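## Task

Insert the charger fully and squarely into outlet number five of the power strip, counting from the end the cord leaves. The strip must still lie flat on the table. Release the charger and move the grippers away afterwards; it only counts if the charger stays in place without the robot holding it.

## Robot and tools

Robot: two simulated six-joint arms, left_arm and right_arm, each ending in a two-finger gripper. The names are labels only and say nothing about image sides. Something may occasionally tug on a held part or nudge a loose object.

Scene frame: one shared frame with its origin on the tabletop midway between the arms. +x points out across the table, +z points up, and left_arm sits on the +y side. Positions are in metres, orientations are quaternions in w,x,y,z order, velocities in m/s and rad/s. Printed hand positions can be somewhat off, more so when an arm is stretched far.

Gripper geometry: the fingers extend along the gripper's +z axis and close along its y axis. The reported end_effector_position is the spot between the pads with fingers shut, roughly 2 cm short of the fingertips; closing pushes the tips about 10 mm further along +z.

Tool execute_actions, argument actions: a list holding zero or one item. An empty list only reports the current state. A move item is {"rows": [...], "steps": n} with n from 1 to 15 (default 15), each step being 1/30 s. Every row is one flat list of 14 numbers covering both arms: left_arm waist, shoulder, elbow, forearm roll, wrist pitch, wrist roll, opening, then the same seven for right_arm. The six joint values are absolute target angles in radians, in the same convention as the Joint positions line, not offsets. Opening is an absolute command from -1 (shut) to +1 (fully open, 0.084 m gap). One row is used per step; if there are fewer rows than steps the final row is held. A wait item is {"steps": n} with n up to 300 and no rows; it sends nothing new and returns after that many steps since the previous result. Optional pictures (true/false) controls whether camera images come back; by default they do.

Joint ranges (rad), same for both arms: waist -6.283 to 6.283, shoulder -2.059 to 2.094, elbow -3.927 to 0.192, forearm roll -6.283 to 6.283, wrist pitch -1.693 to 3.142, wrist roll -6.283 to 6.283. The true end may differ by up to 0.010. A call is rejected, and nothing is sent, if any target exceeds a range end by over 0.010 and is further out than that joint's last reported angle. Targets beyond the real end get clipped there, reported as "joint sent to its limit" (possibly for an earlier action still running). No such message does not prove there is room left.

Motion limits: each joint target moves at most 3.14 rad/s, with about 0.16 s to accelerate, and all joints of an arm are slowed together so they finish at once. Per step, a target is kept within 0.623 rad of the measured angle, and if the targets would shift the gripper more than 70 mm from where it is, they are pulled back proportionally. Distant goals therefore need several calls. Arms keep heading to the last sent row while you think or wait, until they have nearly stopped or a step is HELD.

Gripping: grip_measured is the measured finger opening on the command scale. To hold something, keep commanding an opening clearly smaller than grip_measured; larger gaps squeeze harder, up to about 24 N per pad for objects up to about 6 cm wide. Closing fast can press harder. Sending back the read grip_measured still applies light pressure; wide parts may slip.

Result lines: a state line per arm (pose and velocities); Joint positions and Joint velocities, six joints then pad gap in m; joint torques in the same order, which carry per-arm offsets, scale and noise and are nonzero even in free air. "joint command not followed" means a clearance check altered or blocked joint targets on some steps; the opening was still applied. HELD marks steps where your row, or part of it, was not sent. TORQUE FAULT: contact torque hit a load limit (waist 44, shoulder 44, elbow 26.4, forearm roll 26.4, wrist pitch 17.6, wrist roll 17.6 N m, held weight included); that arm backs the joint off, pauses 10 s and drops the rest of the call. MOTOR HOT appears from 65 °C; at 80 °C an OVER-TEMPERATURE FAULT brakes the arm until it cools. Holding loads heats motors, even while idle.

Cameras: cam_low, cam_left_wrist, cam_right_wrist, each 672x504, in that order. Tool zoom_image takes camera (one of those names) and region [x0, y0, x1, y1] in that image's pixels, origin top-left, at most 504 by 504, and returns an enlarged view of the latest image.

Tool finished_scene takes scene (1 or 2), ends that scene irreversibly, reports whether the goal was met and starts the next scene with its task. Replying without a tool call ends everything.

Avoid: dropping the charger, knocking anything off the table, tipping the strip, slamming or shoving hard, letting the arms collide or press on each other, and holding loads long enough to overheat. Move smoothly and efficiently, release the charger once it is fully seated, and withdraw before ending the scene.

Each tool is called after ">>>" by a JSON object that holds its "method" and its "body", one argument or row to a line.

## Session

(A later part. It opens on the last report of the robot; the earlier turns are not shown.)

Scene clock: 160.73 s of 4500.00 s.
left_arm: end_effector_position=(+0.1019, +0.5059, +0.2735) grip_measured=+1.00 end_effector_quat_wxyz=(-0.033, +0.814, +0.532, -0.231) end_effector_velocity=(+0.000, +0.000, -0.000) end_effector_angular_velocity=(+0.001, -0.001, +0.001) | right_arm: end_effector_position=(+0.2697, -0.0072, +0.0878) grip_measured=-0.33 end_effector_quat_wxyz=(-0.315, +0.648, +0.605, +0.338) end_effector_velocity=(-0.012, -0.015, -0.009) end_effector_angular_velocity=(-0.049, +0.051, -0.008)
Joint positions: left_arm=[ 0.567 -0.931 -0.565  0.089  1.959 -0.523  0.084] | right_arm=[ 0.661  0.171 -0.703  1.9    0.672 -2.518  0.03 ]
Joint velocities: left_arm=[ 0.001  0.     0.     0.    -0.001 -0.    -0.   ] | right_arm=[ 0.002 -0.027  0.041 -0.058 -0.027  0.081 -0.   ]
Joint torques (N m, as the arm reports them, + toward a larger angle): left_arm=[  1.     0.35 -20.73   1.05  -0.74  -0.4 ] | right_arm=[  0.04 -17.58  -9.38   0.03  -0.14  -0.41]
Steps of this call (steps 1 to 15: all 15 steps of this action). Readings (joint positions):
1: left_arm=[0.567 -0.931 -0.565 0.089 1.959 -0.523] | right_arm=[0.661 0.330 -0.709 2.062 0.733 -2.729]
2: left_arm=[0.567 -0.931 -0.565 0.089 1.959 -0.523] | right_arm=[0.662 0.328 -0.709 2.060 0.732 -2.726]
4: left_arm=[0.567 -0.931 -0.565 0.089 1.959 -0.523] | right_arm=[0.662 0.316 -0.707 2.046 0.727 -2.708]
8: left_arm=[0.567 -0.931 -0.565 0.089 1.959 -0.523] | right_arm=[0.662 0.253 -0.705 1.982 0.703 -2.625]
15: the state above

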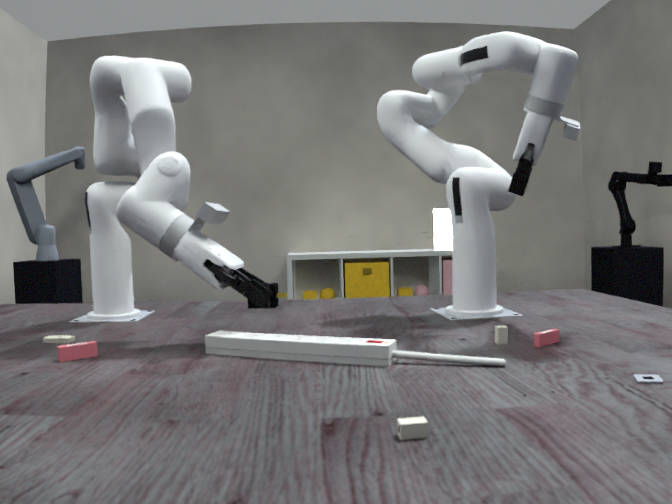

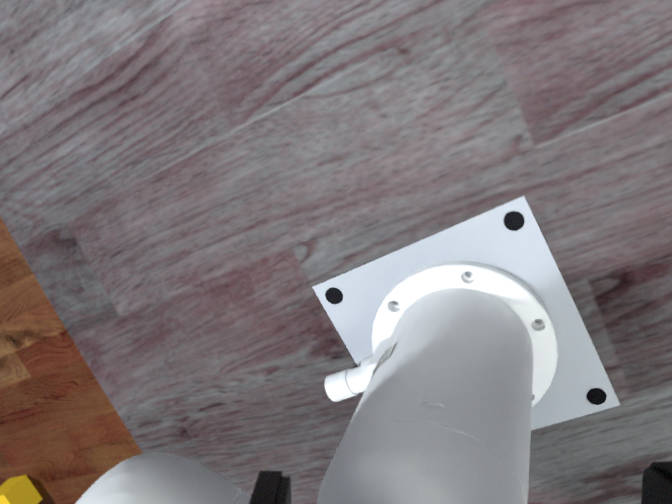

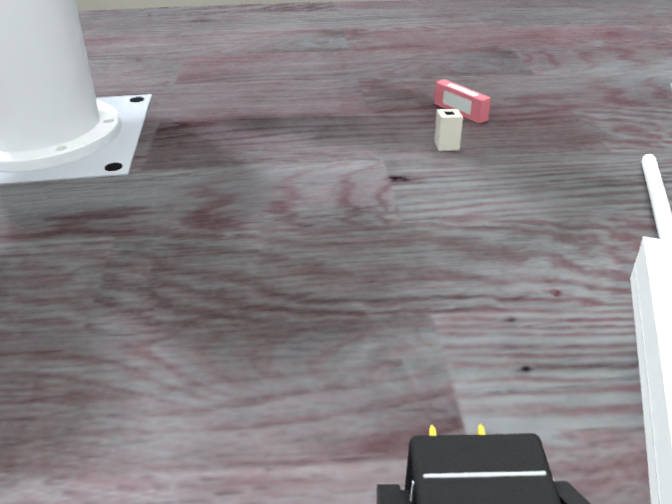

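>>> {"method": "execute_actions", "body": {
  "actions": [
    {"rows":[[0.567,-0.931,-0.565,0.089,1.959,-0.523,1,0.6,0.15,-1.0,2.2,0.55,-2.3,-1]],"steps":12}
  ],
  "pictures": false
}}

>>> {"method": "execute_actions", "body": {
  "actions": [
    {"rows":[[0.567,-0.931,-0.565,0.089,1.959,-0.523,1,0.47,0.3,-1.3,3.95,-0.52,-1.33,-1]]}
  ],
  "pictures": false
}}

>>> {"method": "execute_actions", "body": {
  "actions": [
    {"steps":25}
  ],
  "pictures": false
}}

>>> {"method": "execute_actions", "body": {
  "actions": [
    {"rows":[[0.567,-0.931,-0.565,0.089,1.959,-0.523,1,0.468,0.33,-1.305,3.955,-0.519,-1.335,-1],[0.567,-0.931,-0.565,0.089,1.959,-0.523,1,0.467,0.36,-1.31,3.96,-0.518,-1.34,-1],[0.567,-0.931,-0.565,0.089,1.959,-0.523,1,0.466,0.39,-1.313,3.965,-0.516,-1.35,-1],[0.567,-0.931,-0.565,0.089,1.959,-0.523,1,0.465,0.42,-1.316,3.97,-0.515,-1.355,-1],[0.567,-0.931,-0.565,0.089,1.959,-0.523,1,0.464,0.445,-1.319,3.975,-0.514,-1.36,-1],[0.567,-0.931,-0.565,0.089,1.959,-0.523,1,0.464,0.4676,-1.321,3.98,-0.513,-1.37,-1],[0.567,-0.931,-0.565,0.089,1.959,-0.523,1,0.464,0.4676,-1.321,3.98,-0.513,-1.37,-1],[0.567,-0.931,-0.565,0.089,1.959,-0.523,1,0.458,0.483,-1.303,4.03,-0.497,-1.43,-1],[0.567,-0.931,-0.565,0.089,1.959,-0.523,1,0.458,0.483,-1.303,4.03,-0.497,-1.43,-1],[0.567,-0.931,-0.565,0.089,1.959,-0.523,1,0.4522,0.4987,-1.2855,4.082,-0.4803,-1.494,-1]]}
  ],
  "pictures": false
}}

>>> {"method": "execute_actions", "body": {
  "actions": [
    {"steps":20}
  ]
}}

>>> {"method": "zoom_image", "body": {
  "camera": "cam_low",
  "region": [190, 260, 330, 360]
}}

Scene clock: 212.50 s of 4500.00 s.
left_arm: end_effector_position=(+0.1019, +0.5059, +0.2735) grip_measured=+1.00 end_effector_quat_wxyz=(-0.033, +0.814, +0.532, -0.231) end_effector_velocity=(+0.000, -0.000, -0.000) end_effector_angular_velocity=(-0.001, +0.000, -0.001) | right_arm: end_effector_position=(+0.3861, +0.0171, +0.1952) grip_measured=-0.33 end_effector_quat_wxyz=(-0.326, +0.713, +0.438, +0.441) end_effector_velocity=(+0.315, +0.028, +0.358) end_effector_angular_velocity=(+0.772, +0.135, -0.987)
Joint positions: left_arm=[ 0.567 -0.931 -0.565  0.089  1.959 -0.523  0.084] | right_arm=[ 0.615  0.154 -0.926  2.124  0.58  -2.353  0.03 ]
Joint velocities: left_arm=[-0.001  0.     0.001 -0.    -0.     0.    -0.   ] | right_arm=[-0.141 -0.043 -0.684  0.691 -0.27   0.478  0.   ]
Joint torques (N m, as the arm reports them, + toward a larger angle): left_arm=[  0.97   0.4  -20.7    1.13  -0.75  -0.42] | right_arm=[  0.32 -20.04 -11.86  -0.31   0.23  -0.22]
Steps of this call (steps 1 to 15: the robot went on to your last target; steps 16 to 90: nothing new was sent; then 48.37 s passed at rest; steps 91 to 102: all 12 steps of this action). Readings (joint positions):
91: left_arm=[0.567 -0.931 -0.565 0.089 1.959 -0.523] | right_arm=[0.661 0.167 -0.702 1.896 0.670 -2.512]
92: left_arm=[0.567 -0.931 -0.565 0.089 1.959 -0.523] | right_arm=[0.661 0.168 -0.705 1.900 0.668 -2.508]
94: left_arm=[0.567 -0.931 -0.565 0.089 1.959 -0.523] | right_arm=[0.654 0.168 -0.738 1.939 0.653 -2.481]
98: left_arm=[0.567 -0.931 -0.565 0.089 1.959 -0.523] | right_arm=[0.634 0.159 -0.836 2.031 0.617 -2.417]
102: the state above

Scene clock: 213.00 s of 4500.00 s.
left_arm: end_effector_position=(+0.1019, +0.5059, +0.2735) grip_measured=+1.00 end_effector_quat_wxyz=(-0.033, +0.814, +0.532, -0.231) end_effector_velocity=(-0.000, +0.000, -0.000) end_effector_angular_velocity=(+0.000, -0.001, +0.002) | right_arm: end_effector_position=(+0.4654, -0.1214, +0.1667) grip_measured=-0.33 end_effector_quat_wxyz=(-0.299, +0.852, -0.349, +0.251) end_effector_velocity=(-0.345, -0.133, -0.224) end_effector_angular_velocity=(+1.553, +2.829, -2.958)
Joint positions: left_arm=[ 0.567 -0.931 -0.565  0.089  1.959 -0.523  0.084] | right_arm=[ 0.497  0.269 -1.229  2.909 -0.163 -1.615  0.03 ]
Joint velocities: left_arm=[ 0.002 -0.001  0.    -0.    -0.    -0.    -0.   ] | right_arm=[-0.16   0.181 -0.37   2.308 -1.944  1.593  0.   ]
Joint torques (N m, as the arm reports them, + toward a larger angle): left_arm=[  1.26   0.3  -20.68   1.06  -0.81  -0.44] | right_arm=[  2.34 -23.62 -11.74   0.35   0.48  -1.18]
Steps of this call (steps 1 to 15: all 15 steps of this action). Readings (joint positions):
1: left_arm=[0.567 -0.931 -0.565 0.089 1.959 -0.523] | right_arm=[0.611 0.153 -0.948 2.147 0.571 -2.337]
2: left_arm=[0.567 -0.931 -0.565 0.089 1.959 -0.523] | right_arm=[0.606 0.153 -0.969 2.171 0.559 -2.319]
4: left_arm=[0.567 -0.931 -0.565 0.089 1.959 -0.523] | right_arm=[0.592 0.164 -1.010 2.238 0.501 -2.254]
8: left_arm=[0.567 -0.931 -0.565 0.089 1.959 -0.523] | right_arm=[0.554 0.207 -1.093 2.423 0.312 -2.068]
15: the state above

Scene clock: 213.83 s of 4500.00 s.
left_arm: end_effector_position=(+0.1019, +0.5059, +0.2735) grip_measured=+1.00 end_effector_quat_wxyz=(-0.033, +0.814, +0.532, -0.231) end_effector_velocity=(+0.000, +0.000, -0.000) end_effector_angular_velocity=(+0.000, -0.000, -0.000) | right_arm: end_effector_position=(+0.3620, -0.0086, +0.1944) grip_measured=-0.33 end_effector_quat_wxyz=(+0.308, -0.537, +0.768, +0.161) end_effector_velocity=(-0.000, +0.003, +0.002) end_effector_angular_velocity=(+0.010, +0.004, -0.005)
Joint positions: left_arm=[ 0.567 -0.931 -0.565  0.089  1.959 -0.523  0.084] | right_arm=[ 0.47   0.3   -1.3    3.949 -0.52  -1.33   0.03 ]
Joint velocities: left_arm=[-0.     0.     0.    -0.    -0.001 -0.    -0.   ] | right_arm=[ 0.001 -0.001 -0.002  0.011 -0.     0.001  0.   ]
Joint torques (N m, as the arm reports them, + toward a larger angle): left_arm=[  0.9    0.25 -20.75   0.97  -0.76  -0.32] | right_arm=[  0.05 -22.7  -11.42   1.12  -1.    -0.25]
Steps of this call (steps 1 to 25: the robot went on to your last target). Readings (joint positions):
1: left_arm=[0.567 -0.931 -0.565 0.089 1.959 -0.523] | right_arm=[0.492 0.275 -1.241 2.987 -0.225 -1.566]
2: left_arm=[0.567 -0.931 -0.565 0.089 1.959 -0.523] | right_arm=[0.488 0.279 -1.251 3.067 -0.278 -1.523]
4: left_arm=[0.567 -0.931 -0.565 0.089 1.959 -0.523] | right_arm=[0.483 0.287 -1.267 3.228 -0.360 -1.458]
8: left_arm=[0.567 -0.931 -0.565 0.089 1.959 -0.523] | right_arm=[0.477 0.294 -1.285 3.537 -0.447 -1.389]
25: the state above

Scene clock: 214.33 s of 4500.00 s.
left_arm: end_effector_position=(+0.1019, +0.5059, +0.2735) grip_measured=+1.00 end_effector_quat_wxyz=(-0.033, +0.814, +0.532, -0.231) end_effector_velocity=(+0.000, +0.000, +0.000) end_effector_angular_velocity=(+0.001, -0.001, -0.001) | right_arm: end_effector_position=(+0.3557, -0.0113, +0.0976) grip_measured=-0.33 end_effector_quat_wxyz=(+0.248, -0.537, +0.788, +0.170) end_effector_velocity=(+0.001, +0.001, -0.043) end_effector_angular_velocity=(-0.004, +0.005, +0.005)
Joint positions: left_arm=[ 0.567 -0.931 -0.565  0.089  1.959 -0.523  0.084] | right_arm=[ 0.454  0.493 -1.289  4.067 -0.485 -1.476  0.03 ]
Joint velocities: left_arm=[-0.001 -0.    -0.     0.    -0.001  0.    -0.   ] | right_arm=[-0.023  0.076  0.057  0.194  0.061 -0.242  0.   ]
Joint torques (N m, as the arm reports them, + toward a larger angle): left_arm=[  1.24   0.61 -20.73   1.21  -0.88  -0.48] | right_arm=[  0.15 -27.5  -11.84   0.76  -1.52   0.24]
Steps of this call (steps 1 to 15: all 15 steps of this action). Readings (joint positions):
1: left_arm=[0.567 -0.931 -0.565 0.089 1.959 -0.523] | right_arm=[0.470 0.300 -1.300 3.949 -0.520 -1.330]
2: left_arm=[0.567 -0.931 -0.565 0.089 1.959 -0.523] | right_arm=[0.470 0.303 -1.301 3.950 -0.520 -1.331]
4: left_arm=[0.567 -0.931 -0.565 0.089 1.959 -0.523] | right_arm=[0.469 0.327 -1.308 3.955 -0.519 -1.336]
8: left_arm=[0.567 -0.931 -0.565 0.089 1.959 -0.523] | right_arm=[0.465 0.422 -1.315 3.971 -0.515 -1.357]
15: the state above

Scene clock: 215.00 s of 4500.00 s.
left_arm: end_effector_position=(+0.1019, +0.5059, +0.2735) grip_measured=+1.00 end_effector_quat_wxyz=(-0.033, +0.814, +0.532, -0.231) end_effector_velocity=(-0.000, -0.000, +0.000) end_effector_angular_velocity=(-0.000, +0.001, -0.001) | right_arm: end_effector_position=(+0.3561, -0.0109, +0.0950) grip_measured=-0.33 end_effector_quat_wxyz=(+0.248, -0.538, +0.788, +0.170) end_effector_velocity=(-0.000, -0.000, -0.001) end_effector_angular_velocity=(-0.001, +0.001, -0.001)
Joint positions: left_arm=[ 0.567 -0.931 -0.565  0.089  1.959 -0.523  0.084] | right_arm=[ 0.452  0.499 -1.286  4.082 -0.48  -1.494  0.03 ]
Joint velocities: left_arm=[-0.001  0.    -0.     0.     0.001  0.     0.   ] | right_arm=[-0.     0.001  0.001  0.     0.001 -0.     0.   ]
Joint torques (N m, as the arm reports them, + toward a larger angle): left_arm=[  1.15   0.29 -20.75   1.05  -0.85  -0.44] | right_arm=[ -0.05 -24.79 -10.38   0.75  -1.43  -0.19]
Steps of this call (steps 1 to 20: the robot went on to your last target). Readings (joint positions):
1: left_arm=[0.567 -0.931 -0.565 0.089 1.959 -0.523] | right_arm=[0.453 0.495 -1.287 4.073 -0.483 -1.482]
2: left_arm=[0.567 -0.931 -0.565 0.089 1.959 -0.523] | right_arm=[0.453 0.496 -1.287 4.076 -0.482 -1.486]
4: left_arm=[0.567 -0.931 -0.565 0.089 1.959 -0.523] | right_arm=[0.452 0.497 -1.287 4.079 -0.481 -1.491]
8: left_arm=[0.567 -0.931 -0.565 0.089 1.959 -0.523] | right_arm=[0.452 0.498 -1.286 4.081 -0.481 -1.493]
20: the state above

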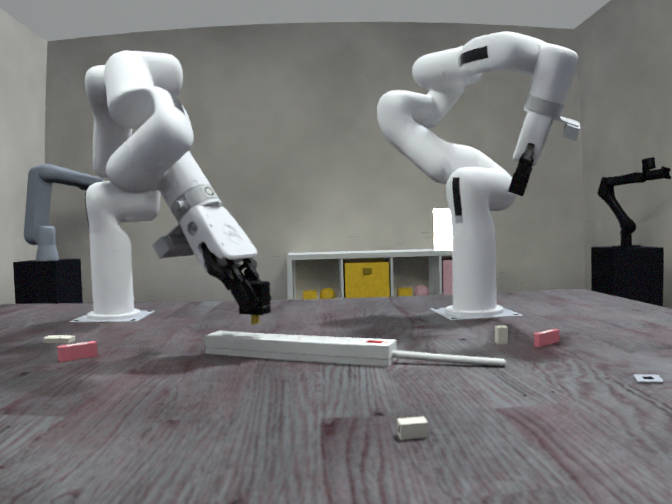

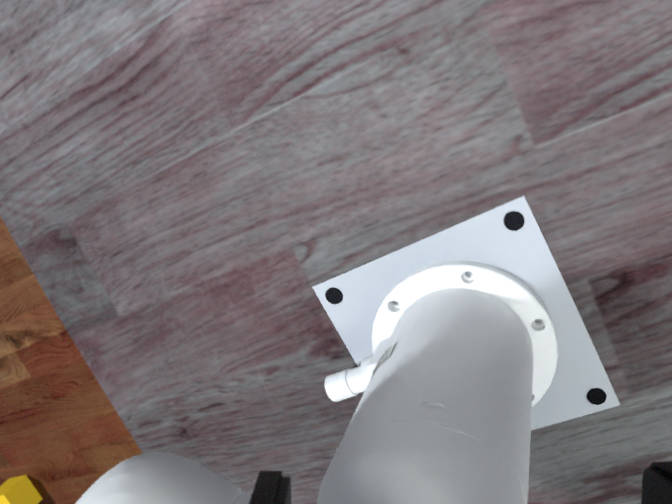

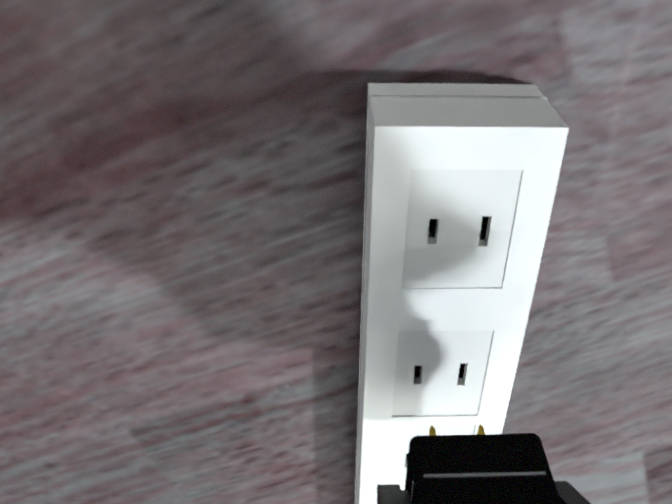

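Region (190, 260, 330, 360) of cam_low's 672x504 image, scaled by 3.600, with more detail than that image has; it fills the top 360 rows of this view, and the rest is white.

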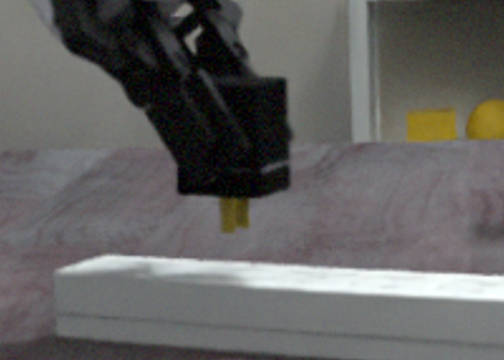

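>>> {"method": "execute_actions", "body": {
  "actions": [
    {"rows":[[0.567,-0.931,-0.565,0.089,1.959,-0.523,1,0.4491,0.5059,-1.28,4.102,-0.4746,-1.519,-1],[0.567,-0.931,-0.565,0.089,1.959,-0.523,1,0.4491,0.5059,-1.28,4.102,-0.4746,-1.519,-1],[0.567,-0.931,-0.565,0.089,1.959,-0.523,1,0.446,0.5132,-1.2746,4.122,-0.469,-1.544,-1],[0.567,-0.931,-0.565,0.089,1.959,-0.523,1,0.446,0.5132,-1.2746,4.122,-0.469,-1.544,-1],[0.567,-0.931,-0.565,0.089,1.959,-0.523,1,0.4429,0.5204,-1.2691,4.1418,-0.4633,-1.5689,-1]]}
  ],
  "pictures": false
}}

>>> {"method": "execute_actions", "body": {
  "actions": [
    {"steps":15}
  ]
}}

>>> {"method": "zoom_image", "body": {
  "camera": "cam_low",
  "region": [220, 290, 300, 360]
}}

>>> {"method": "zoom_image", "body": {
  "camera": "cam_right_wrist",
  "region": [390, 350, 530, 460]
}}

Scene clock: 231.93 s of 4500.00 s.
left_arm: end_effector_position=(+0.1019, +0.5059, +0.2735) grip_measured=+1.00 end_effector_quat_wxyz=(-0.033, +0.814, +0.532, -0.231) end_effector_velocity=(+0.000, +0.000, +0.000) end_effector_angular_velocity=(+0.000, -0.001, +0.000) | right_arm: end_effector_position=(+0.3576, -0.0117, +0.0831) grip_measured=-0.33 end_effector_quat_wxyz=(+0.248, -0.538, +0.788, +0.169) end_effector_velocity=(+0.002, -0.001, -0.000) end_effector_angular_velocity=(+0.001, -0.004, -0.002)
Joint positions: left_arm=[ 0.567 -0.931 -0.565  0.089  1.959 -0.523  0.084] | right_arm=[ 0.443  0.52  -1.27   4.141 -0.464 -1.568  0.03 ]
Joint velocities: left_arm=[ 0.001 -0.    -0.    -0.    -0.     0.    -0.   ] | right_arm=[-0.003  0.     0.002  0.007  0.003 -0.01   0.   ]
Joint torques (N m, as the arm reports them, + toward a larger angle): left_arm=[  0.98   0.35 -20.67   1.18  -0.69  -0.33] | right_arm=[ -0.06 -25.06 -10.08   0.64  -1.45  -0.16]
Steps of this call (steps 1 to 15: the robot went on to your last target; steps 16 to 90: nothing new was sent; then 13.43 s passed at rest; steps 91 to 105: all 15 steps of this action). Readings (joint positions):
91: left_arm=[0.567 -0.931 -0.565 0.089 1.959 -0.523] | right_arm=[0.452 0.499 -1.285 4.082 -0.480 -1.494]
92: left_arm=[0.567 -0.931 -0.565 0.089 1.959 -0.523] | right_arm=[0.452 0.499 -1.285 4.085 -0.479 -1.498]
94: left_arm=[0.567 -0.931 -0.565 0.089 1.959 -0.523] | right_arm=[0.450 0.504 -1.282 4.097 -0.476 -1.513]
98: left_arm=[0.567 -0.931 -0.565 0.089 1.959 -0.523] | right_arm=[0.445 0.516 -1.272 4.129 -0.467 -1.553]
105: the state above

Scene clock: 232.43 s of 4500.00 s.
left_arm: end_effector_position=(+0.1019, +0.5059, +0.2735) grip_measured=+1.00 end_effector_quat_wxyz=(-0.033, +0.814, +0.532, -0.231) end_effector_velocity=(-0.000, +0.000, +0.000) end_effector_angular_velocity=(+0.000, +0.001, +0.002) | right_arm: end_effector_position=(+0.3575, -0.0118, +0.0828) grip_measured=-0.33 end_effector_quat_wxyz=(+0.248, -0.538, +0.788, +0.169) end_effector_velocity=(+0.001, -0.001, -0.000) end_effector_angular_velocity=(-0.001, +0.000, -0.003)
Joint positions: left_arm=[ 0.567 -0.931 -0.565  0.089  1.959 -0.523  0.084] | right_arm=[ 0.443  0.52  -1.269  4.142 -0.463 -1.569  0.03 ]
Joint velocities: left_arm=[ 0.001 -0.001  0.     0.     0.001 -0.     0.   ] | right_arm=[-0.002  0.     0.001  0.     0.001  0.     0.   ]
Joint torques (N m, as the arm reports them, + toward a larger angle): left_arm=[  1.     0.37 -20.69   1.02  -0.81  -0.46] | right_arm=[ -0.02 -24.91 -10.26   0.88  -1.44  -0.2 ]
Steps of this call (steps 1 to 15: the robot went on to your last target). Readings (joint positions):
1: left_arm=[0.567 -0.931 -0.565 0.089 1.959 -0.523] | right_arm=[0.443 0.520 -1.269 4.141 -0.463 -1.568]
2: left_arm=[0.567 -0.931 -0.565 0.089 1.959 -0.523] | right_arm=[0.443 0.520 -1.269 4.141 -0.463 -1.569]
4: left_arm=[0.567 -0.931 -0.565 0.089 1.959 -0.523] | right_arm=[0.443 0.520 -1.269 4.142 -0.463 -1.569]
8: left_arm=[0.567 -0.931 -0.565 0.089 1.959 -0.523] | right_arm=[0.443 0.520 -1.269 4.142 -0.463 -1.569]
15: the state above
All arms were judged still, so your last target was given up. Only a new action makes them travel on or press farther. Fingers that are still opening or closing keep moving.

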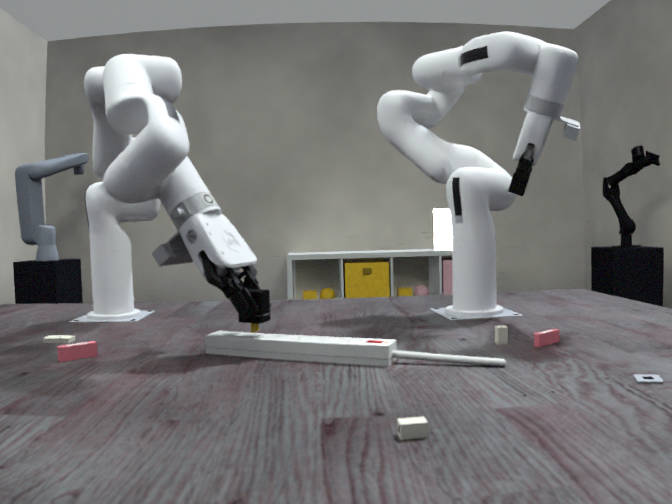

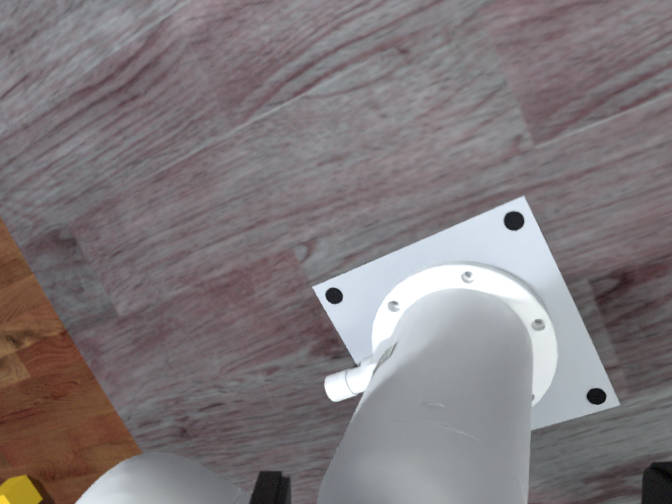

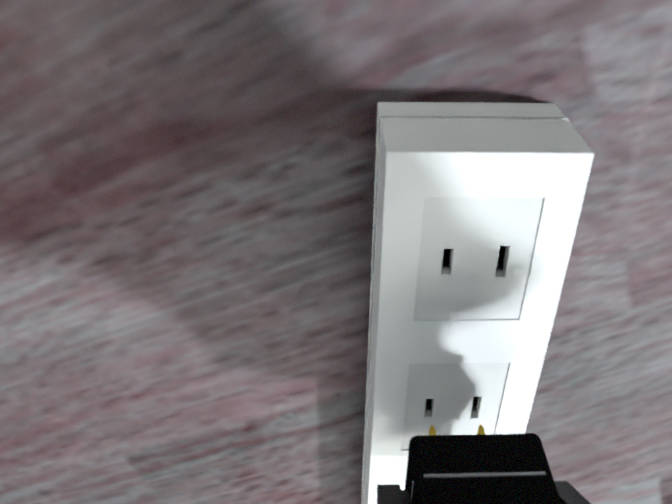

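Region (220, 290, 300, 360) of cam_low's 672x504 image, scaled by 6.300, with more detail than that image has; it fills the top 441 rows of this view, and the rest is white.

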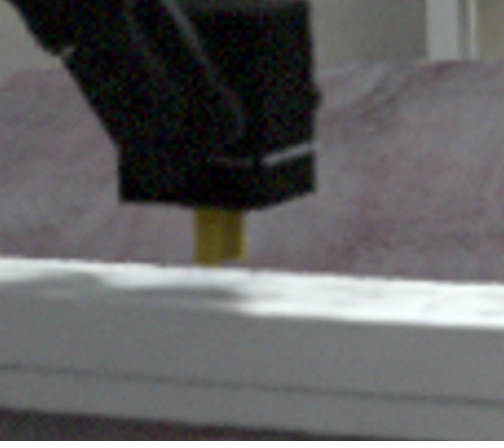

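Region (390, 350, 530, 460) of cam_right_wrist's 672x504 image, scaled by 3.600, with more detail than that image has; it fills the top 396 rows of this view, and the rest is white.

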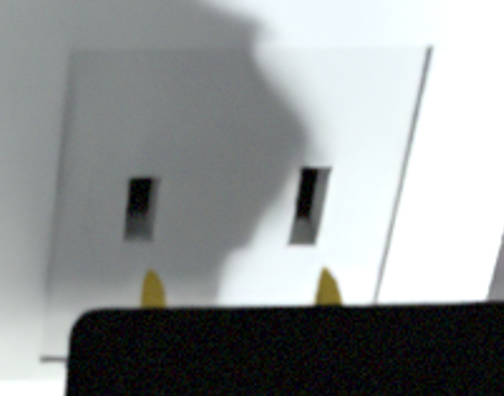

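>>> {"method": "execute_actions", "body": {
  "actions": [
    {"rows":[[0.567,-0.931,-0.565,0.089,1.959,-0.523,1,0.4406,0.5266,-1.262,4.165,-0.4585,-1.5965,-1]]}
  ]
}}

>>> {"method": "zoom_image", "body": {
  "camera": "cam_low",
  "region": [220, 290, 300, 360]
}}

>>> {"method": "zoom_image", "body": {
  "camera": "cam_right_wrist",
  "region": [390, 350, 530, 460]
}}

Scene clock: 248.70 s of 4500.00 s.
left_arm: end_effector_position=(+0.1019, +0.5059, +0.2735) grip_measured=+1.00 end_effector_quat_wxyz=(-0.033, +0.814, +0.532, -0.231) end_effector_velocity=(-0.000, -0.000, -0.000) end_effector_angular_velocity=(-0.000, +0.001, +0.000) | right_arm: end_effector_position=(+0.3573, -0.0117, +0.0792) grip_measured=-0.33 end_effector_quat_wxyz=(+0.248, -0.538, +0.788, +0.170) end_effector_velocity=(-0.000, -0.000, -0.001) end_effector_angular_velocity=(-0.001, +0.001, -0.001)
Joint positions: left_arm=[ 0.567 -0.931 -0.565  0.089  1.959 -0.523  0.084] | right_arm=[ 0.441  0.527 -1.262  4.165 -0.459 -1.596  0.03 ]
Joint velocities: left_arm=[-0.     0.     0.     0.     0.001 -0.001  0.   ] | right_arm=[-0.     0.001  0.001  0.001  0.001 -0.001 -0.   ]
Joint torques (N m, as the arm reports them, + toward a larger angle): left_arm=[  1.37   0.59 -20.92   0.96  -0.93  -0.41] | right_arm=[  0.04 -25.1  -10.19   0.93  -1.51  -0.25]
Steps of this call (steps 1 to 90: nothing new was sent; then 12.77 s passed at rest; steps 91 to 105: all 15 steps of this action). Readings (joint positions):
91: left_arm=[0.567 -0.931 -0.565 0.089 1.959 -0.523] | right_arm=[0.443 0.520 -1.269 4.142 -0.463 -1.569]
92: left_arm=[0.567 -0.931 -0.565 0.089 1.959 -0.523] | right_arm=[0.443 0.521 -1.268 4.145 -0.463 -1.573]
94: left_arm=[0.567 -0.931 -0.565 0.089 1.959 -0.523] | right_arm=[0.442 0.524 -1.265 4.156 -0.460 -1.585]
98: left_arm=[0.567 -0.931 -0.565 0.089 1.959 -0.523] | right_arm=[0.441 0.527 -1.262 4.163 -0.459 -1.595]
105: the state above

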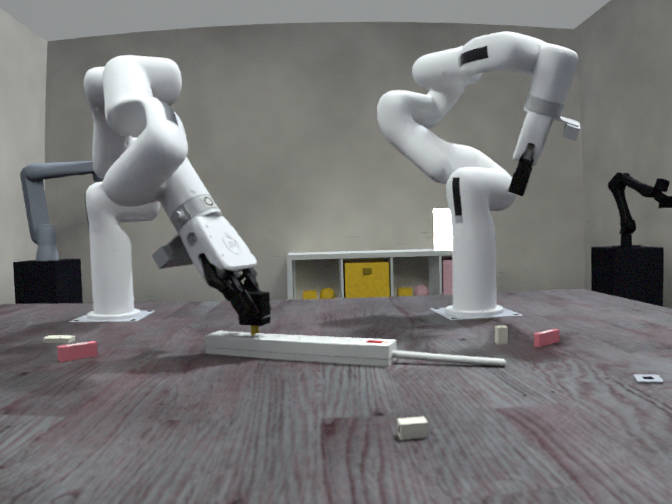

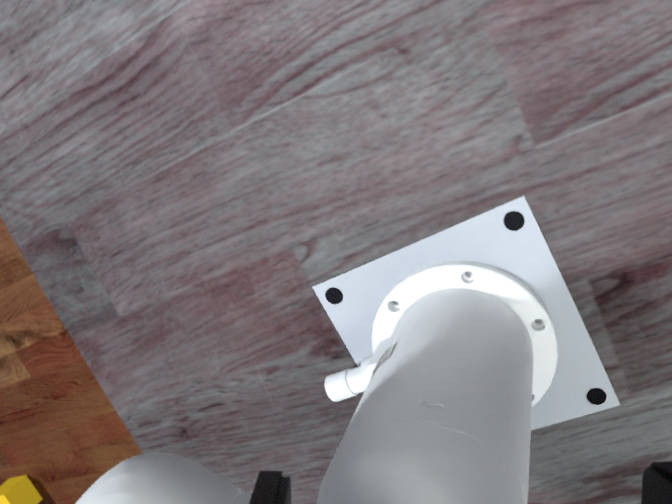

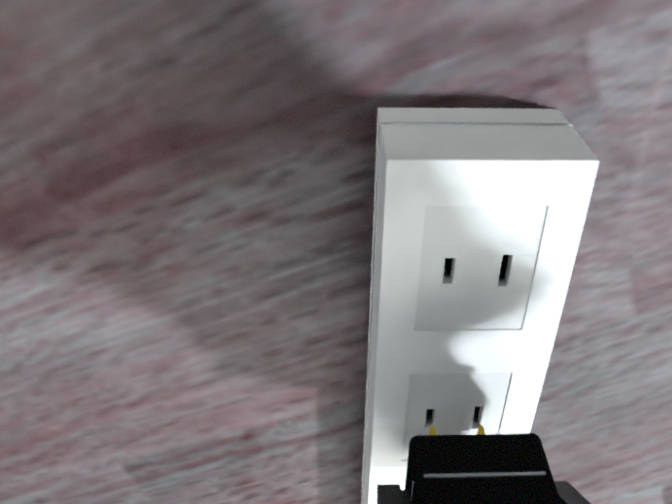

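Region (220, 290, 300, 360) of cam_low's 672x504 image, scaled by 6.300, with more detail than that image has; it fills the top 441 rows of this view, and the rest is white.

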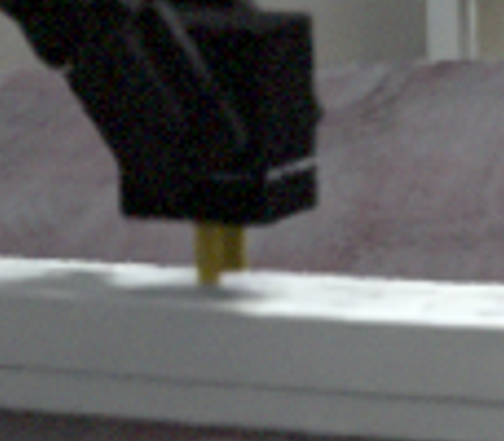

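Region (390, 350, 530, 460) of cam_right_wrist's 672x504 image, scaled by 3.600, with more detail than that image has; it fills the top 396 rows of this view, and the rest is white.

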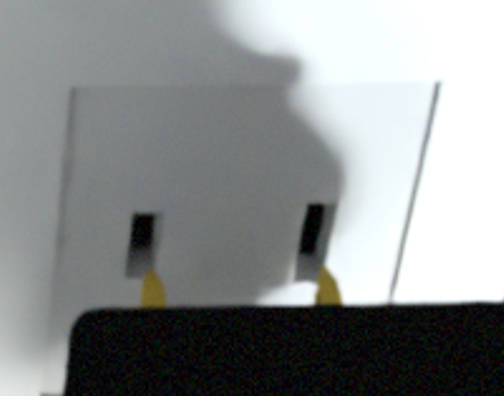

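>>> {"method": "execute_actions", "body": {
  "actions": [
    {"rows":[[0.567,-0.931,-0.565,0.089,1.959,-0.523,1,0.4352,0.5212,-1.2507,4.1751,-0.4586,-1.6121,-1]],"steps":12}
  ],
  "pictures": false
}}

>>> {"method": "execute_actions", "body": {
  "actions": [
    {"rows":[[0.567,-0.931,-0.565,0.089,1.959,-0.523,1,0.4346,0.5228,-1.2488,4.1813,-0.4572,-1.6195,-1]]}
  ]
}}

>>> {"method": "zoom_image", "body": {
  "camera": "cam_low",
  "region": [235, 310, 275, 345]
}}

>>> {"method": "zoom_image", "body": {
  "camera": "cam_right_wrist",
  "region": [390, 350, 530, 460]
}}

Scene clock: 269.13 s of 4500.00 s.
left_arm: end_effector_position=(+0.1019, +0.5059, +0.2735) grip_measured=+1.00 end_effector_quat_wxyz=(-0.033, +0.814, +0.532, -0.231) end_effector_velocity=(-0.000, +0.000, -0.000) end_effector_angular_velocity=(+0.001, +0.001, +0.001) | right_arm: end_effector_position=(+0.3568, -0.0141, +0.0792) grip_measured=-0.33 end_effector_quat_wxyz=(+0.248, -0.538, +0.788, +0.170) end_effector_velocity=(-0.001, +0.000, -0.001) end_effector_angular_velocity=(-0.001, +0.001, +0.002)
Joint positions: left_arm=[ 0.567 -0.931 -0.565  0.089  1.959 -0.523  0.084] | right_arm=[ 0.435  0.521 -1.251  4.175 -0.459 -1.612  0.03 ]
Joint velocities: left_arm=[-0.    -0.     0.     0.     0.    -0.001  0.   ] | right_arm=[ 0.001  0.     0.002  0.001  0.001 -0.002 -0.   ]
Joint torques (N m, as the arm reports them, + toward a larger angle): left_arm=[  0.84   0.53 -20.72   1.13  -0.89  -0.46] | right_arm=[ -0.1  -24.99 -10.11   0.86  -1.54  -0.19]
Steps of this call (steps 1 to 15: the robot went on to your last target; steps 16 to 90: nothing new was sent; then 17.03 s passed at rest; steps 91 to 102: all 12 steps of this action). Readings (joint positions):
91: left_arm=[0.567 -0.931 -0.565 0.089 1.959 -0.523] | right_arm=[0.441 0.527 -1.262 4.165 -0.458 -1.597]
92: left_arm=[0.567 -0.931 -0.565 0.089 1.959 -0.523] | right_arm=[0.440 0.526 -1.260 4.167 -0.458 -1.599]
94: left_arm=[0.567 -0.931 -0.565 0.089 1.959 -0.523] | right_arm=[0.437 0.523 -1.255 4.171 -0.459 -1.606]
98: left_arm=[0.567 -0.931 -0.565 0.089 1.959 -0.523] | right_arm=[0.435 0.522 -1.251 4.174 -0.459 -1.611]
102: the state above

Scene clock: 269.63 s of 4500.00 s.
left_arm: end_effector_position=(+0.1019, +0.5059, +0.2735) grip_measured=+1.00 end_effector_quat_wxyz=(-0.033, +0.814, +0.532, -0.231) end_effector_velocity=(+0.000, +0.000, +0.000) end_effector_angular_velocity=(+0.000, -0.001, -0.001) | right_arm: end_effector_position=(+0.3567, -0.0141, +0.0782) grip_measured=-0.33 end_effector_quat_wxyz=(+0.248, -0.538, +0.788, +0.170) end_effector_velocity=(+0.001, -0.001, +0.001) end_effector_angular_velocity=(+0.000, -0.002, -0.003)
Joint positions: left_arm=[ 0.567 -0.931 -0.565  0.089  1.959 -0.523  0.084] | right_arm=[ 0.435  0.523 -1.249  4.181 -0.457 -1.619  0.03 ]
Joint velocities: left_arm=[-0.001  0.    -0.    -0.    -0.    -0.     0.   ] | right_arm=[-0.002 -0.001 -0.     0.     0.001  0.     0.   ]
Joint torques (N m, as the arm reports them, + toward a larger angle): left_arm=[  0.99   0.36 -20.83   0.92  -0.9   -0.52] | right_arm=[  0.02 -24.85 -10.1    0.89  -1.52  -0.2 ]
Steps of this call (steps 1 to 15: all 15 steps of this action). Readings (joint positions):
1: left_arm=[0.567 -0.931 -0.565 0.089 1.959 -0.523] | right_arm=[0.435 0.521 -1.251 4.175 -0.459 -1.612]
2: left_arm=[0.567 -0.931 -0.565 0.089 1.959 -0.523] | right_arm=[0.435 0.521 -1.251 4.176 -0.458 -1.614]
4: left_arm=[0.567 -0.931 -0.565 0.089 1.959 -0.523] | right_arm=[0.435 0.522 -1.250 4.179 -0.458 -1.617]
8: left_arm=[0.567 -0.931 -0.565 0.089 1.959 -0.523] | right_arm=[0.435 0.523 -1.249 4.181 -0.457 -1.619]
15: the state above

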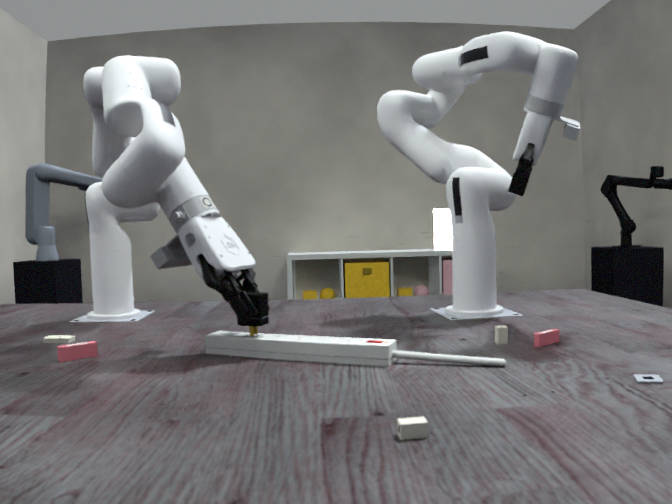

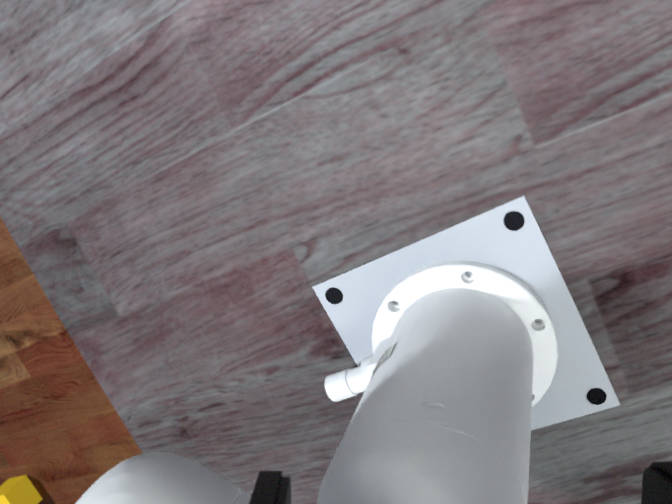

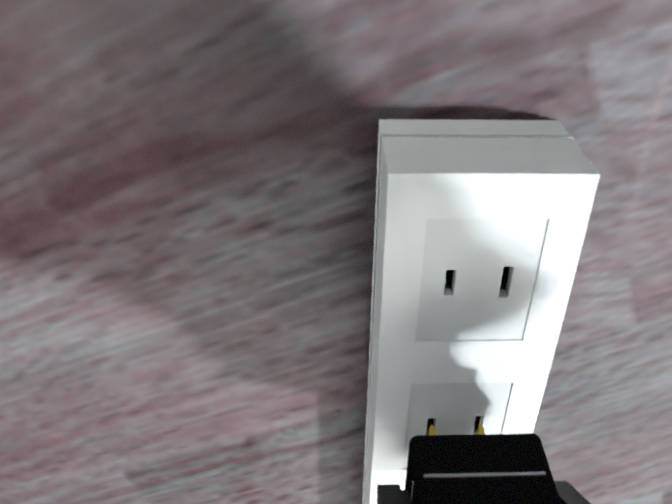

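Region (235, 310, 275, 345) of cam_low's 672x504 image, scaled by 12.600, with more detail than that image has; it fills the top 441 rows of this view, and the rest is white.

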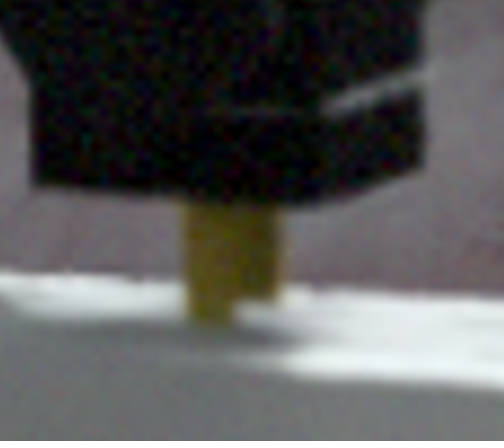

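Region (390, 350, 530, 460) of cam_right_wrist's 672x504 image, scaled by 3.600, with more detail than that image has; it fills the top 396 rows of this view, and the rest is white.

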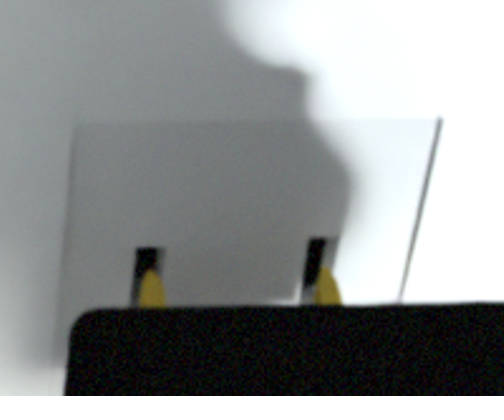

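>>> {"method": "execute_actions", "body": {
  "actions": [
    {"rows":[[0.567,-0.931,-0.565,0.089,1.959,-0.523,1,0.434,0.5245,-1.2469,4.1876,-0.4558,-1.627,-1],[0.567,-0.931,-0.565,0.089,1.959,-0.523,1,0.434,0.5245,-1.2469,4.1876,-0.4558,-1.627,-1],[0.567,-0.931,-0.565,0.089,1.959,-0.523,1,0.434,0.5245,-1.2469,4.1876,-0.4558,-1.627,-1],[0.567,-0.931,-0.565,0.089,1.959,-0.523,1,0.4334,0.5261,-1.245,4.1939,-0.4544,-1.6345,-1],[0.567,-0.931,-0.565,0.089,1.959,-0.523,1,0.4334,0.5261,-1.245,4.1939,-0.4544,-1.6345,-1],[0.567,-0.931,-0.565,0.089,1.959,-0.523,1,0.4334,0.5261,-1.245,4.1939,-0.4544,-1.6345,-1],[0.567,-0.931,-0.565,0.089,1.959,-0.523,1,0.4331,0.5269,-1.2441,4.1971,-0.4537,-1.6383,-1]]}
  ]
}}

>>> {"method": "zoom_image", "body": {
  "camera": "cam_low",
  "region": [235, 310, 275, 345]
}}

>>> {"method": "zoom_image", "body": {
  "camera": "cam_right_wrist",
  "region": [390, 350, 530, 460]
}}

Scene clock: 286.40 s of 4500.00 s.
left_arm: end_effector_position=(+0.1019, +0.5059, +0.2735) grip_measured=+1.00 end_effector_quat_wxyz=(-0.033, +0.814, +0.532, -0.231) end_effector_velocity=(+0.000, -0.000, -0.000) end_effector_angular_velocity=(+0.000, -0.001, -0.000) | right_arm: end_effector_position=(+0.3568, -0.0141, +0.0758) grip_measured=-0.33 end_effector_quat_wxyz=(+0.248, -0.538, +0.788, +0.170) end_effector_velocity=(+0.001, +0.000, +0.001) end_effector_angular_velocity=(+0.002, -0.002, +0.000)
Joint positions: left_arm=[ 0.567 -0.931 -0.565  0.089  1.959 -0.523  0.084] | right_arm=[ 0.433  0.527 -1.244  4.197 -0.454 -1.638  0.03 ]
Joint velocities: left_arm=[-0.001 -0.001  0.    -0.    -0.    -0.    -0.   ] | right_arm=[-0.    -0.002 -0.     0.003 -0.    -0.003 -0.   ]
Joint torques (N m, as the arm reports them, + toward a larger angle): left_arm=[  0.9    0.12 -20.71   0.98  -0.7   -0.4 ] | right_arm=[ -0.13 -24.87  -9.99   0.82  -1.46  -0.24]
Steps of this call (steps 1 to 15: the robot went on to your last target; steps 16 to 90: nothing new was sent; then 13.27 s passed at rest; steps 91 to 105: all 15 steps of this action). Readings (joint positions):
91: left_arm=[0.567 -0.931 -0.565 0.089 1.959 -0.523] | right_arm=[0.435 0.523 -1.249 4.181 -0.457 -1.620]
92: left_arm=[0.567 -0.931 -0.565 0.089 1.959 -0.523] | right_arm=[0.435 0.523 -1.249 4.183 -0.457 -1.621]
94: left_arm=[0.567 -0.931 -0.565 0.089 1.959 -0.523] | right_arm=[0.434 0.524 -1.248 4.185 -0.456 -1.624]
98: left_arm=[0.567 -0.931 -0.565 0.089 1.959 -0.523] | right_arm=[0.434 0.526 -1.245 4.193 -0.455 -1.633]
105: the state above

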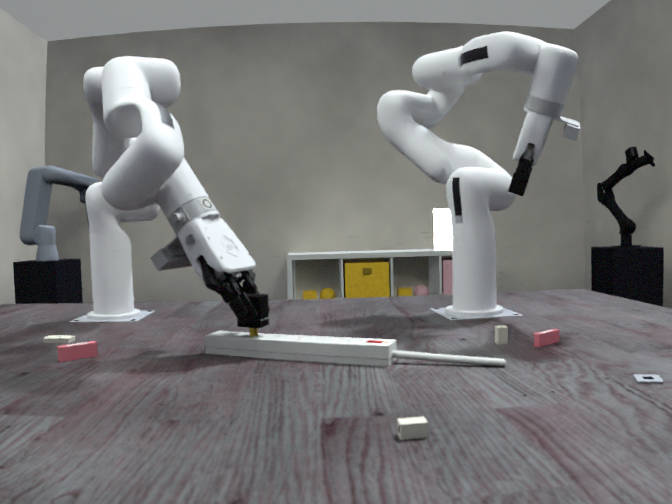

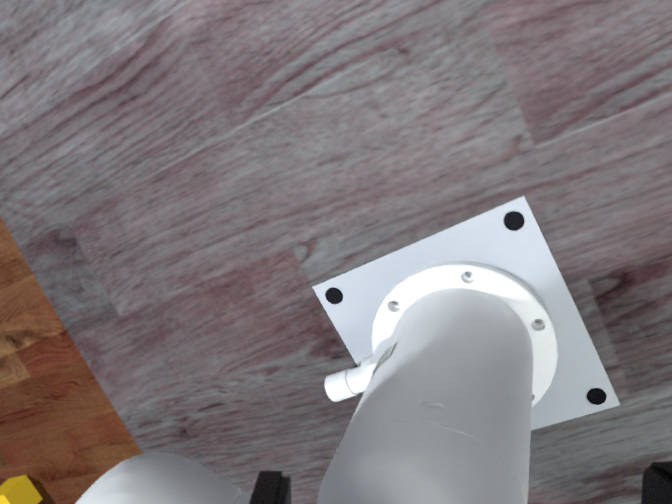

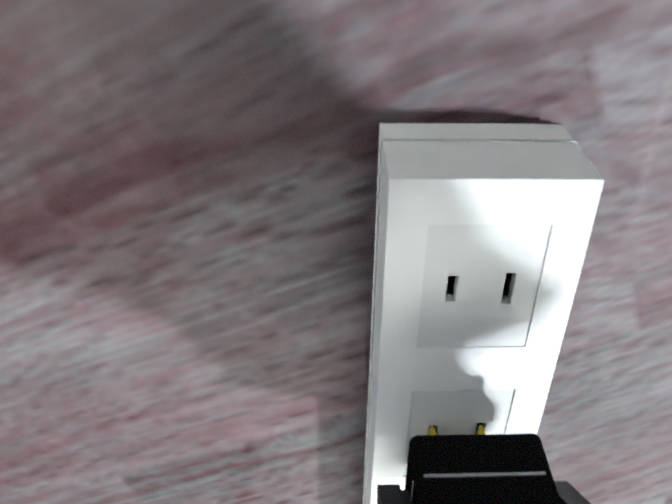

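Region (235, 310, 275, 345) of cam_low's 672x504 image, scaled by 12.600, with more detail than that image has; it fills the top 441 rows of this view, and the rest is white.

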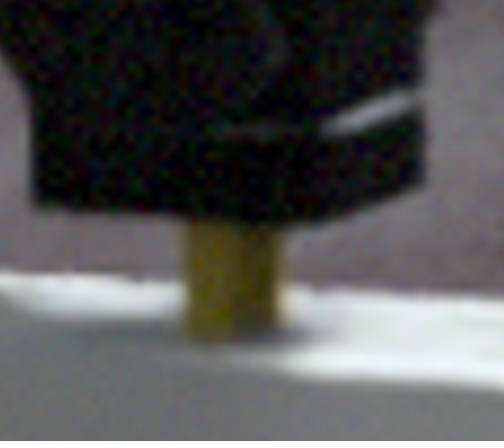

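Region (390, 350, 530, 460) of cam_right_wrist's 672x504 image, scaled by 3.600, with more detail than that image has; it fills the top 396 rows of this view, and the rest is white.

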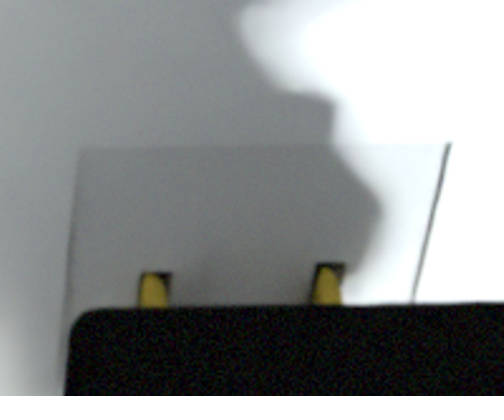

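>>> {"method": "execute_actions", "body": {
  "actions": [
    {"rows":[[0.567,-0.931,-0.565,0.089,1.959,-0.523,1,0.4347,0.5283,-1.2472,4.1943,-0.4537,-1.6339,-1],[0.567,-0.931,-0.565,0.089,1.959,-0.523,1,0.4347,0.5283,-1.2472,4.1943,-0.4537,-1.6339,-1],[0.567,-0.931,-0.565,0.089,1.959,-0.523,1,0.4347,0.5283,-1.2472,4.1943,-0.4537,-1.6339,-1],[0.567,-0.931,-0.565,0.089,1.959,-0.523,1,0.4347,0.5283,-1.2472,4.1943,-0.4537,-1.6339,-1],[0.567,-0.931,-0.565,0.089,1.959,-0.523,1,0.4341,0.53,-1.2453,4.2006,-0.4523,-1.6414,-1],[0.567,-0.931,-0.565,0.089,1.959,-0.523,1,0.4341,0.53,-1.2453,4.2006,-0.4523,-1.6414,-1],[0.567,-0.931,-0.565,0.089,1.959,-0.523,1,0.4341,0.53,-1.2453,4.2006,-0.4523,-1.6414,-1],[0.567,-0.931,-0.565,0.089,1.959,-0.523,1,0.4335,0.5316,-1.2434,4.207,-0.4509,-1.649,-1]]}
  ]
}}

>>> {"method": "zoom_image", "body": {
  "camera": "cam_low",
  "region": [235, 310, 275, 345]
}}

>>> {"method": "zoom_image", "body": {
  "camera": "cam_right_wrist",
  "region": [390, 350, 530, 460]
}}

Scene clock: 302.47 s of 4500.00 s.
left_arm: end_effector_position=(+0.1019, +0.5059, +0.2735) grip_measured=+1.00 end_effector_quat_wxyz=(-0.033, +0.814, +0.532, -0.231) end_effector_velocity=(-0.000, -0.000, +0.000) end_effector_angular_velocity=(+0.001, +0.001, -0.002) | right_arm: end_effector_position=(+0.3568, -0.0134, +0.0738) grip_measured=-0.33 end_effector_quat_wxyz=(+0.248, -0.538, +0.788, +0.170) end_effector_velocity=(+0.001, +0.000, +0.000) end_effector_angular_velocity=(+0.002, -0.002, +0.000)
Joint positions: left_arm=[ 0.567 -0.931 -0.565  0.089  1.959 -0.523  0.084] | right_arm=[ 0.434  0.532 -1.243  4.206 -0.451 -1.648  0.03 ]
Joint velocities: left_arm=[-0.002 -0.    -0.001  0.001  0.001 -0.     0.   ] | right_arm=[-0.001  0.     0.001  0.007  0.001 -0.008 -0.   ]
Joint torques (N m, as the arm reports them, + toward a larger angle): left_arm=[  1.13   0.24 -20.73   1.12  -0.82  -0.27] | right_arm=[  0.02 -24.9  -10.04   0.71  -1.48  -0.2 ]
Steps of this call (steps 1 to 15: the robot went on to your last target; steps 16 to 90: nothing new was sent; then 12.57 s passed at rest; steps 91 to 105: all 15 steps of this action). Readings (joint positions):
91: left_arm=[0.567 -0.931 -0.565 0.089 1.959 -0.523] | right_arm=[0.433 0.527 -1.244 4.197 -0.454 -1.638]
92: left_arm=[0.567 -0.931 -0.565 0.089 1.959 -0.523] | right_arm=[0.433 0.527 -1.245 4.196 -0.454 -1.637]
94: left_arm=[0.567 -0.931 -0.565 0.089 1.959 -0.523] | right_arm=[0.434 0.528 -1.246 4.195 -0.454 -1.636]
98: left_arm=[0.567 -0.931 -0.565 0.089 1.959 -0.523] | right_arm=[0.434 0.529 -1.246 4.199 -0.453 -1.639]
105: the state above

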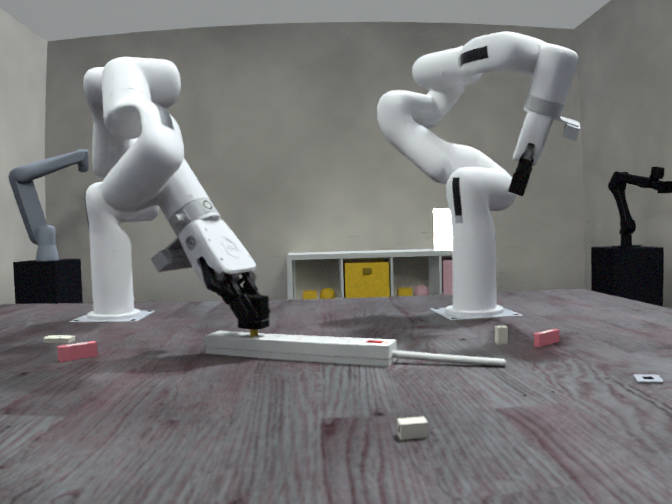

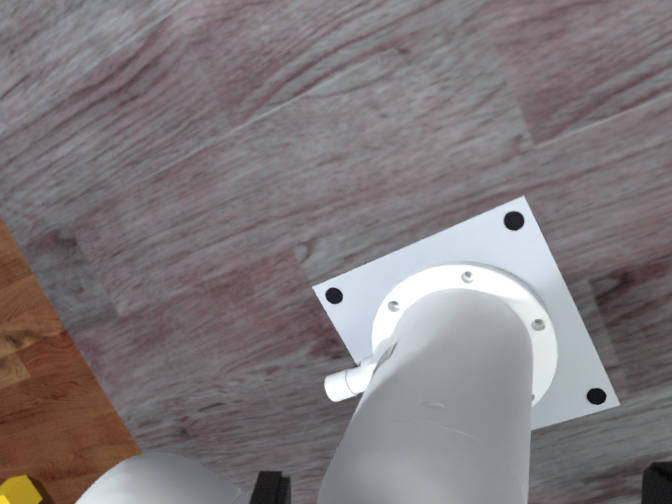

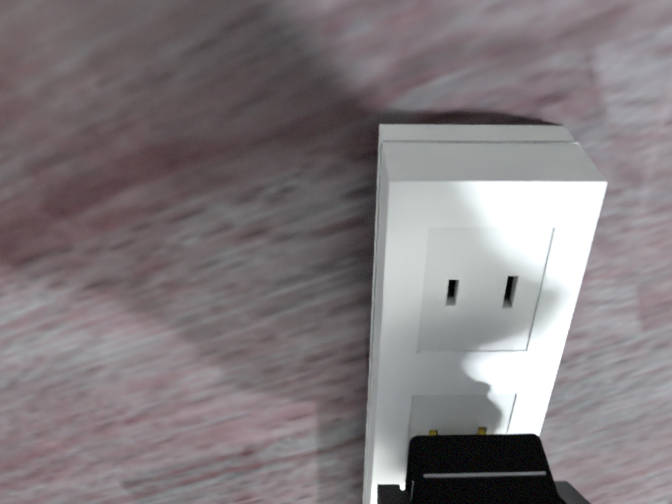

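Region (235, 310, 275, 345) of cam_low's 672x504 image, scaled by 12.600, with more detail than that image has; it fills the top 441 rows of this view, and the rest is white.

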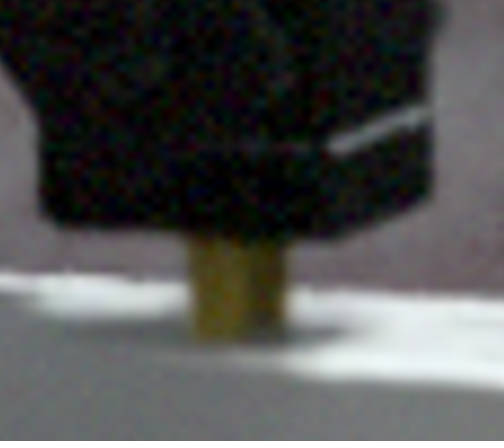

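Region (390, 350, 530, 460) of cam_right_wrist's 672x504 image, scaled by 3.600, with more detail than that image has; it fills the top 396 rows of this view, and the rest is white.

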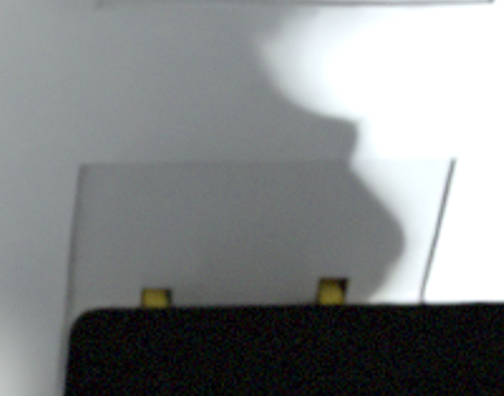

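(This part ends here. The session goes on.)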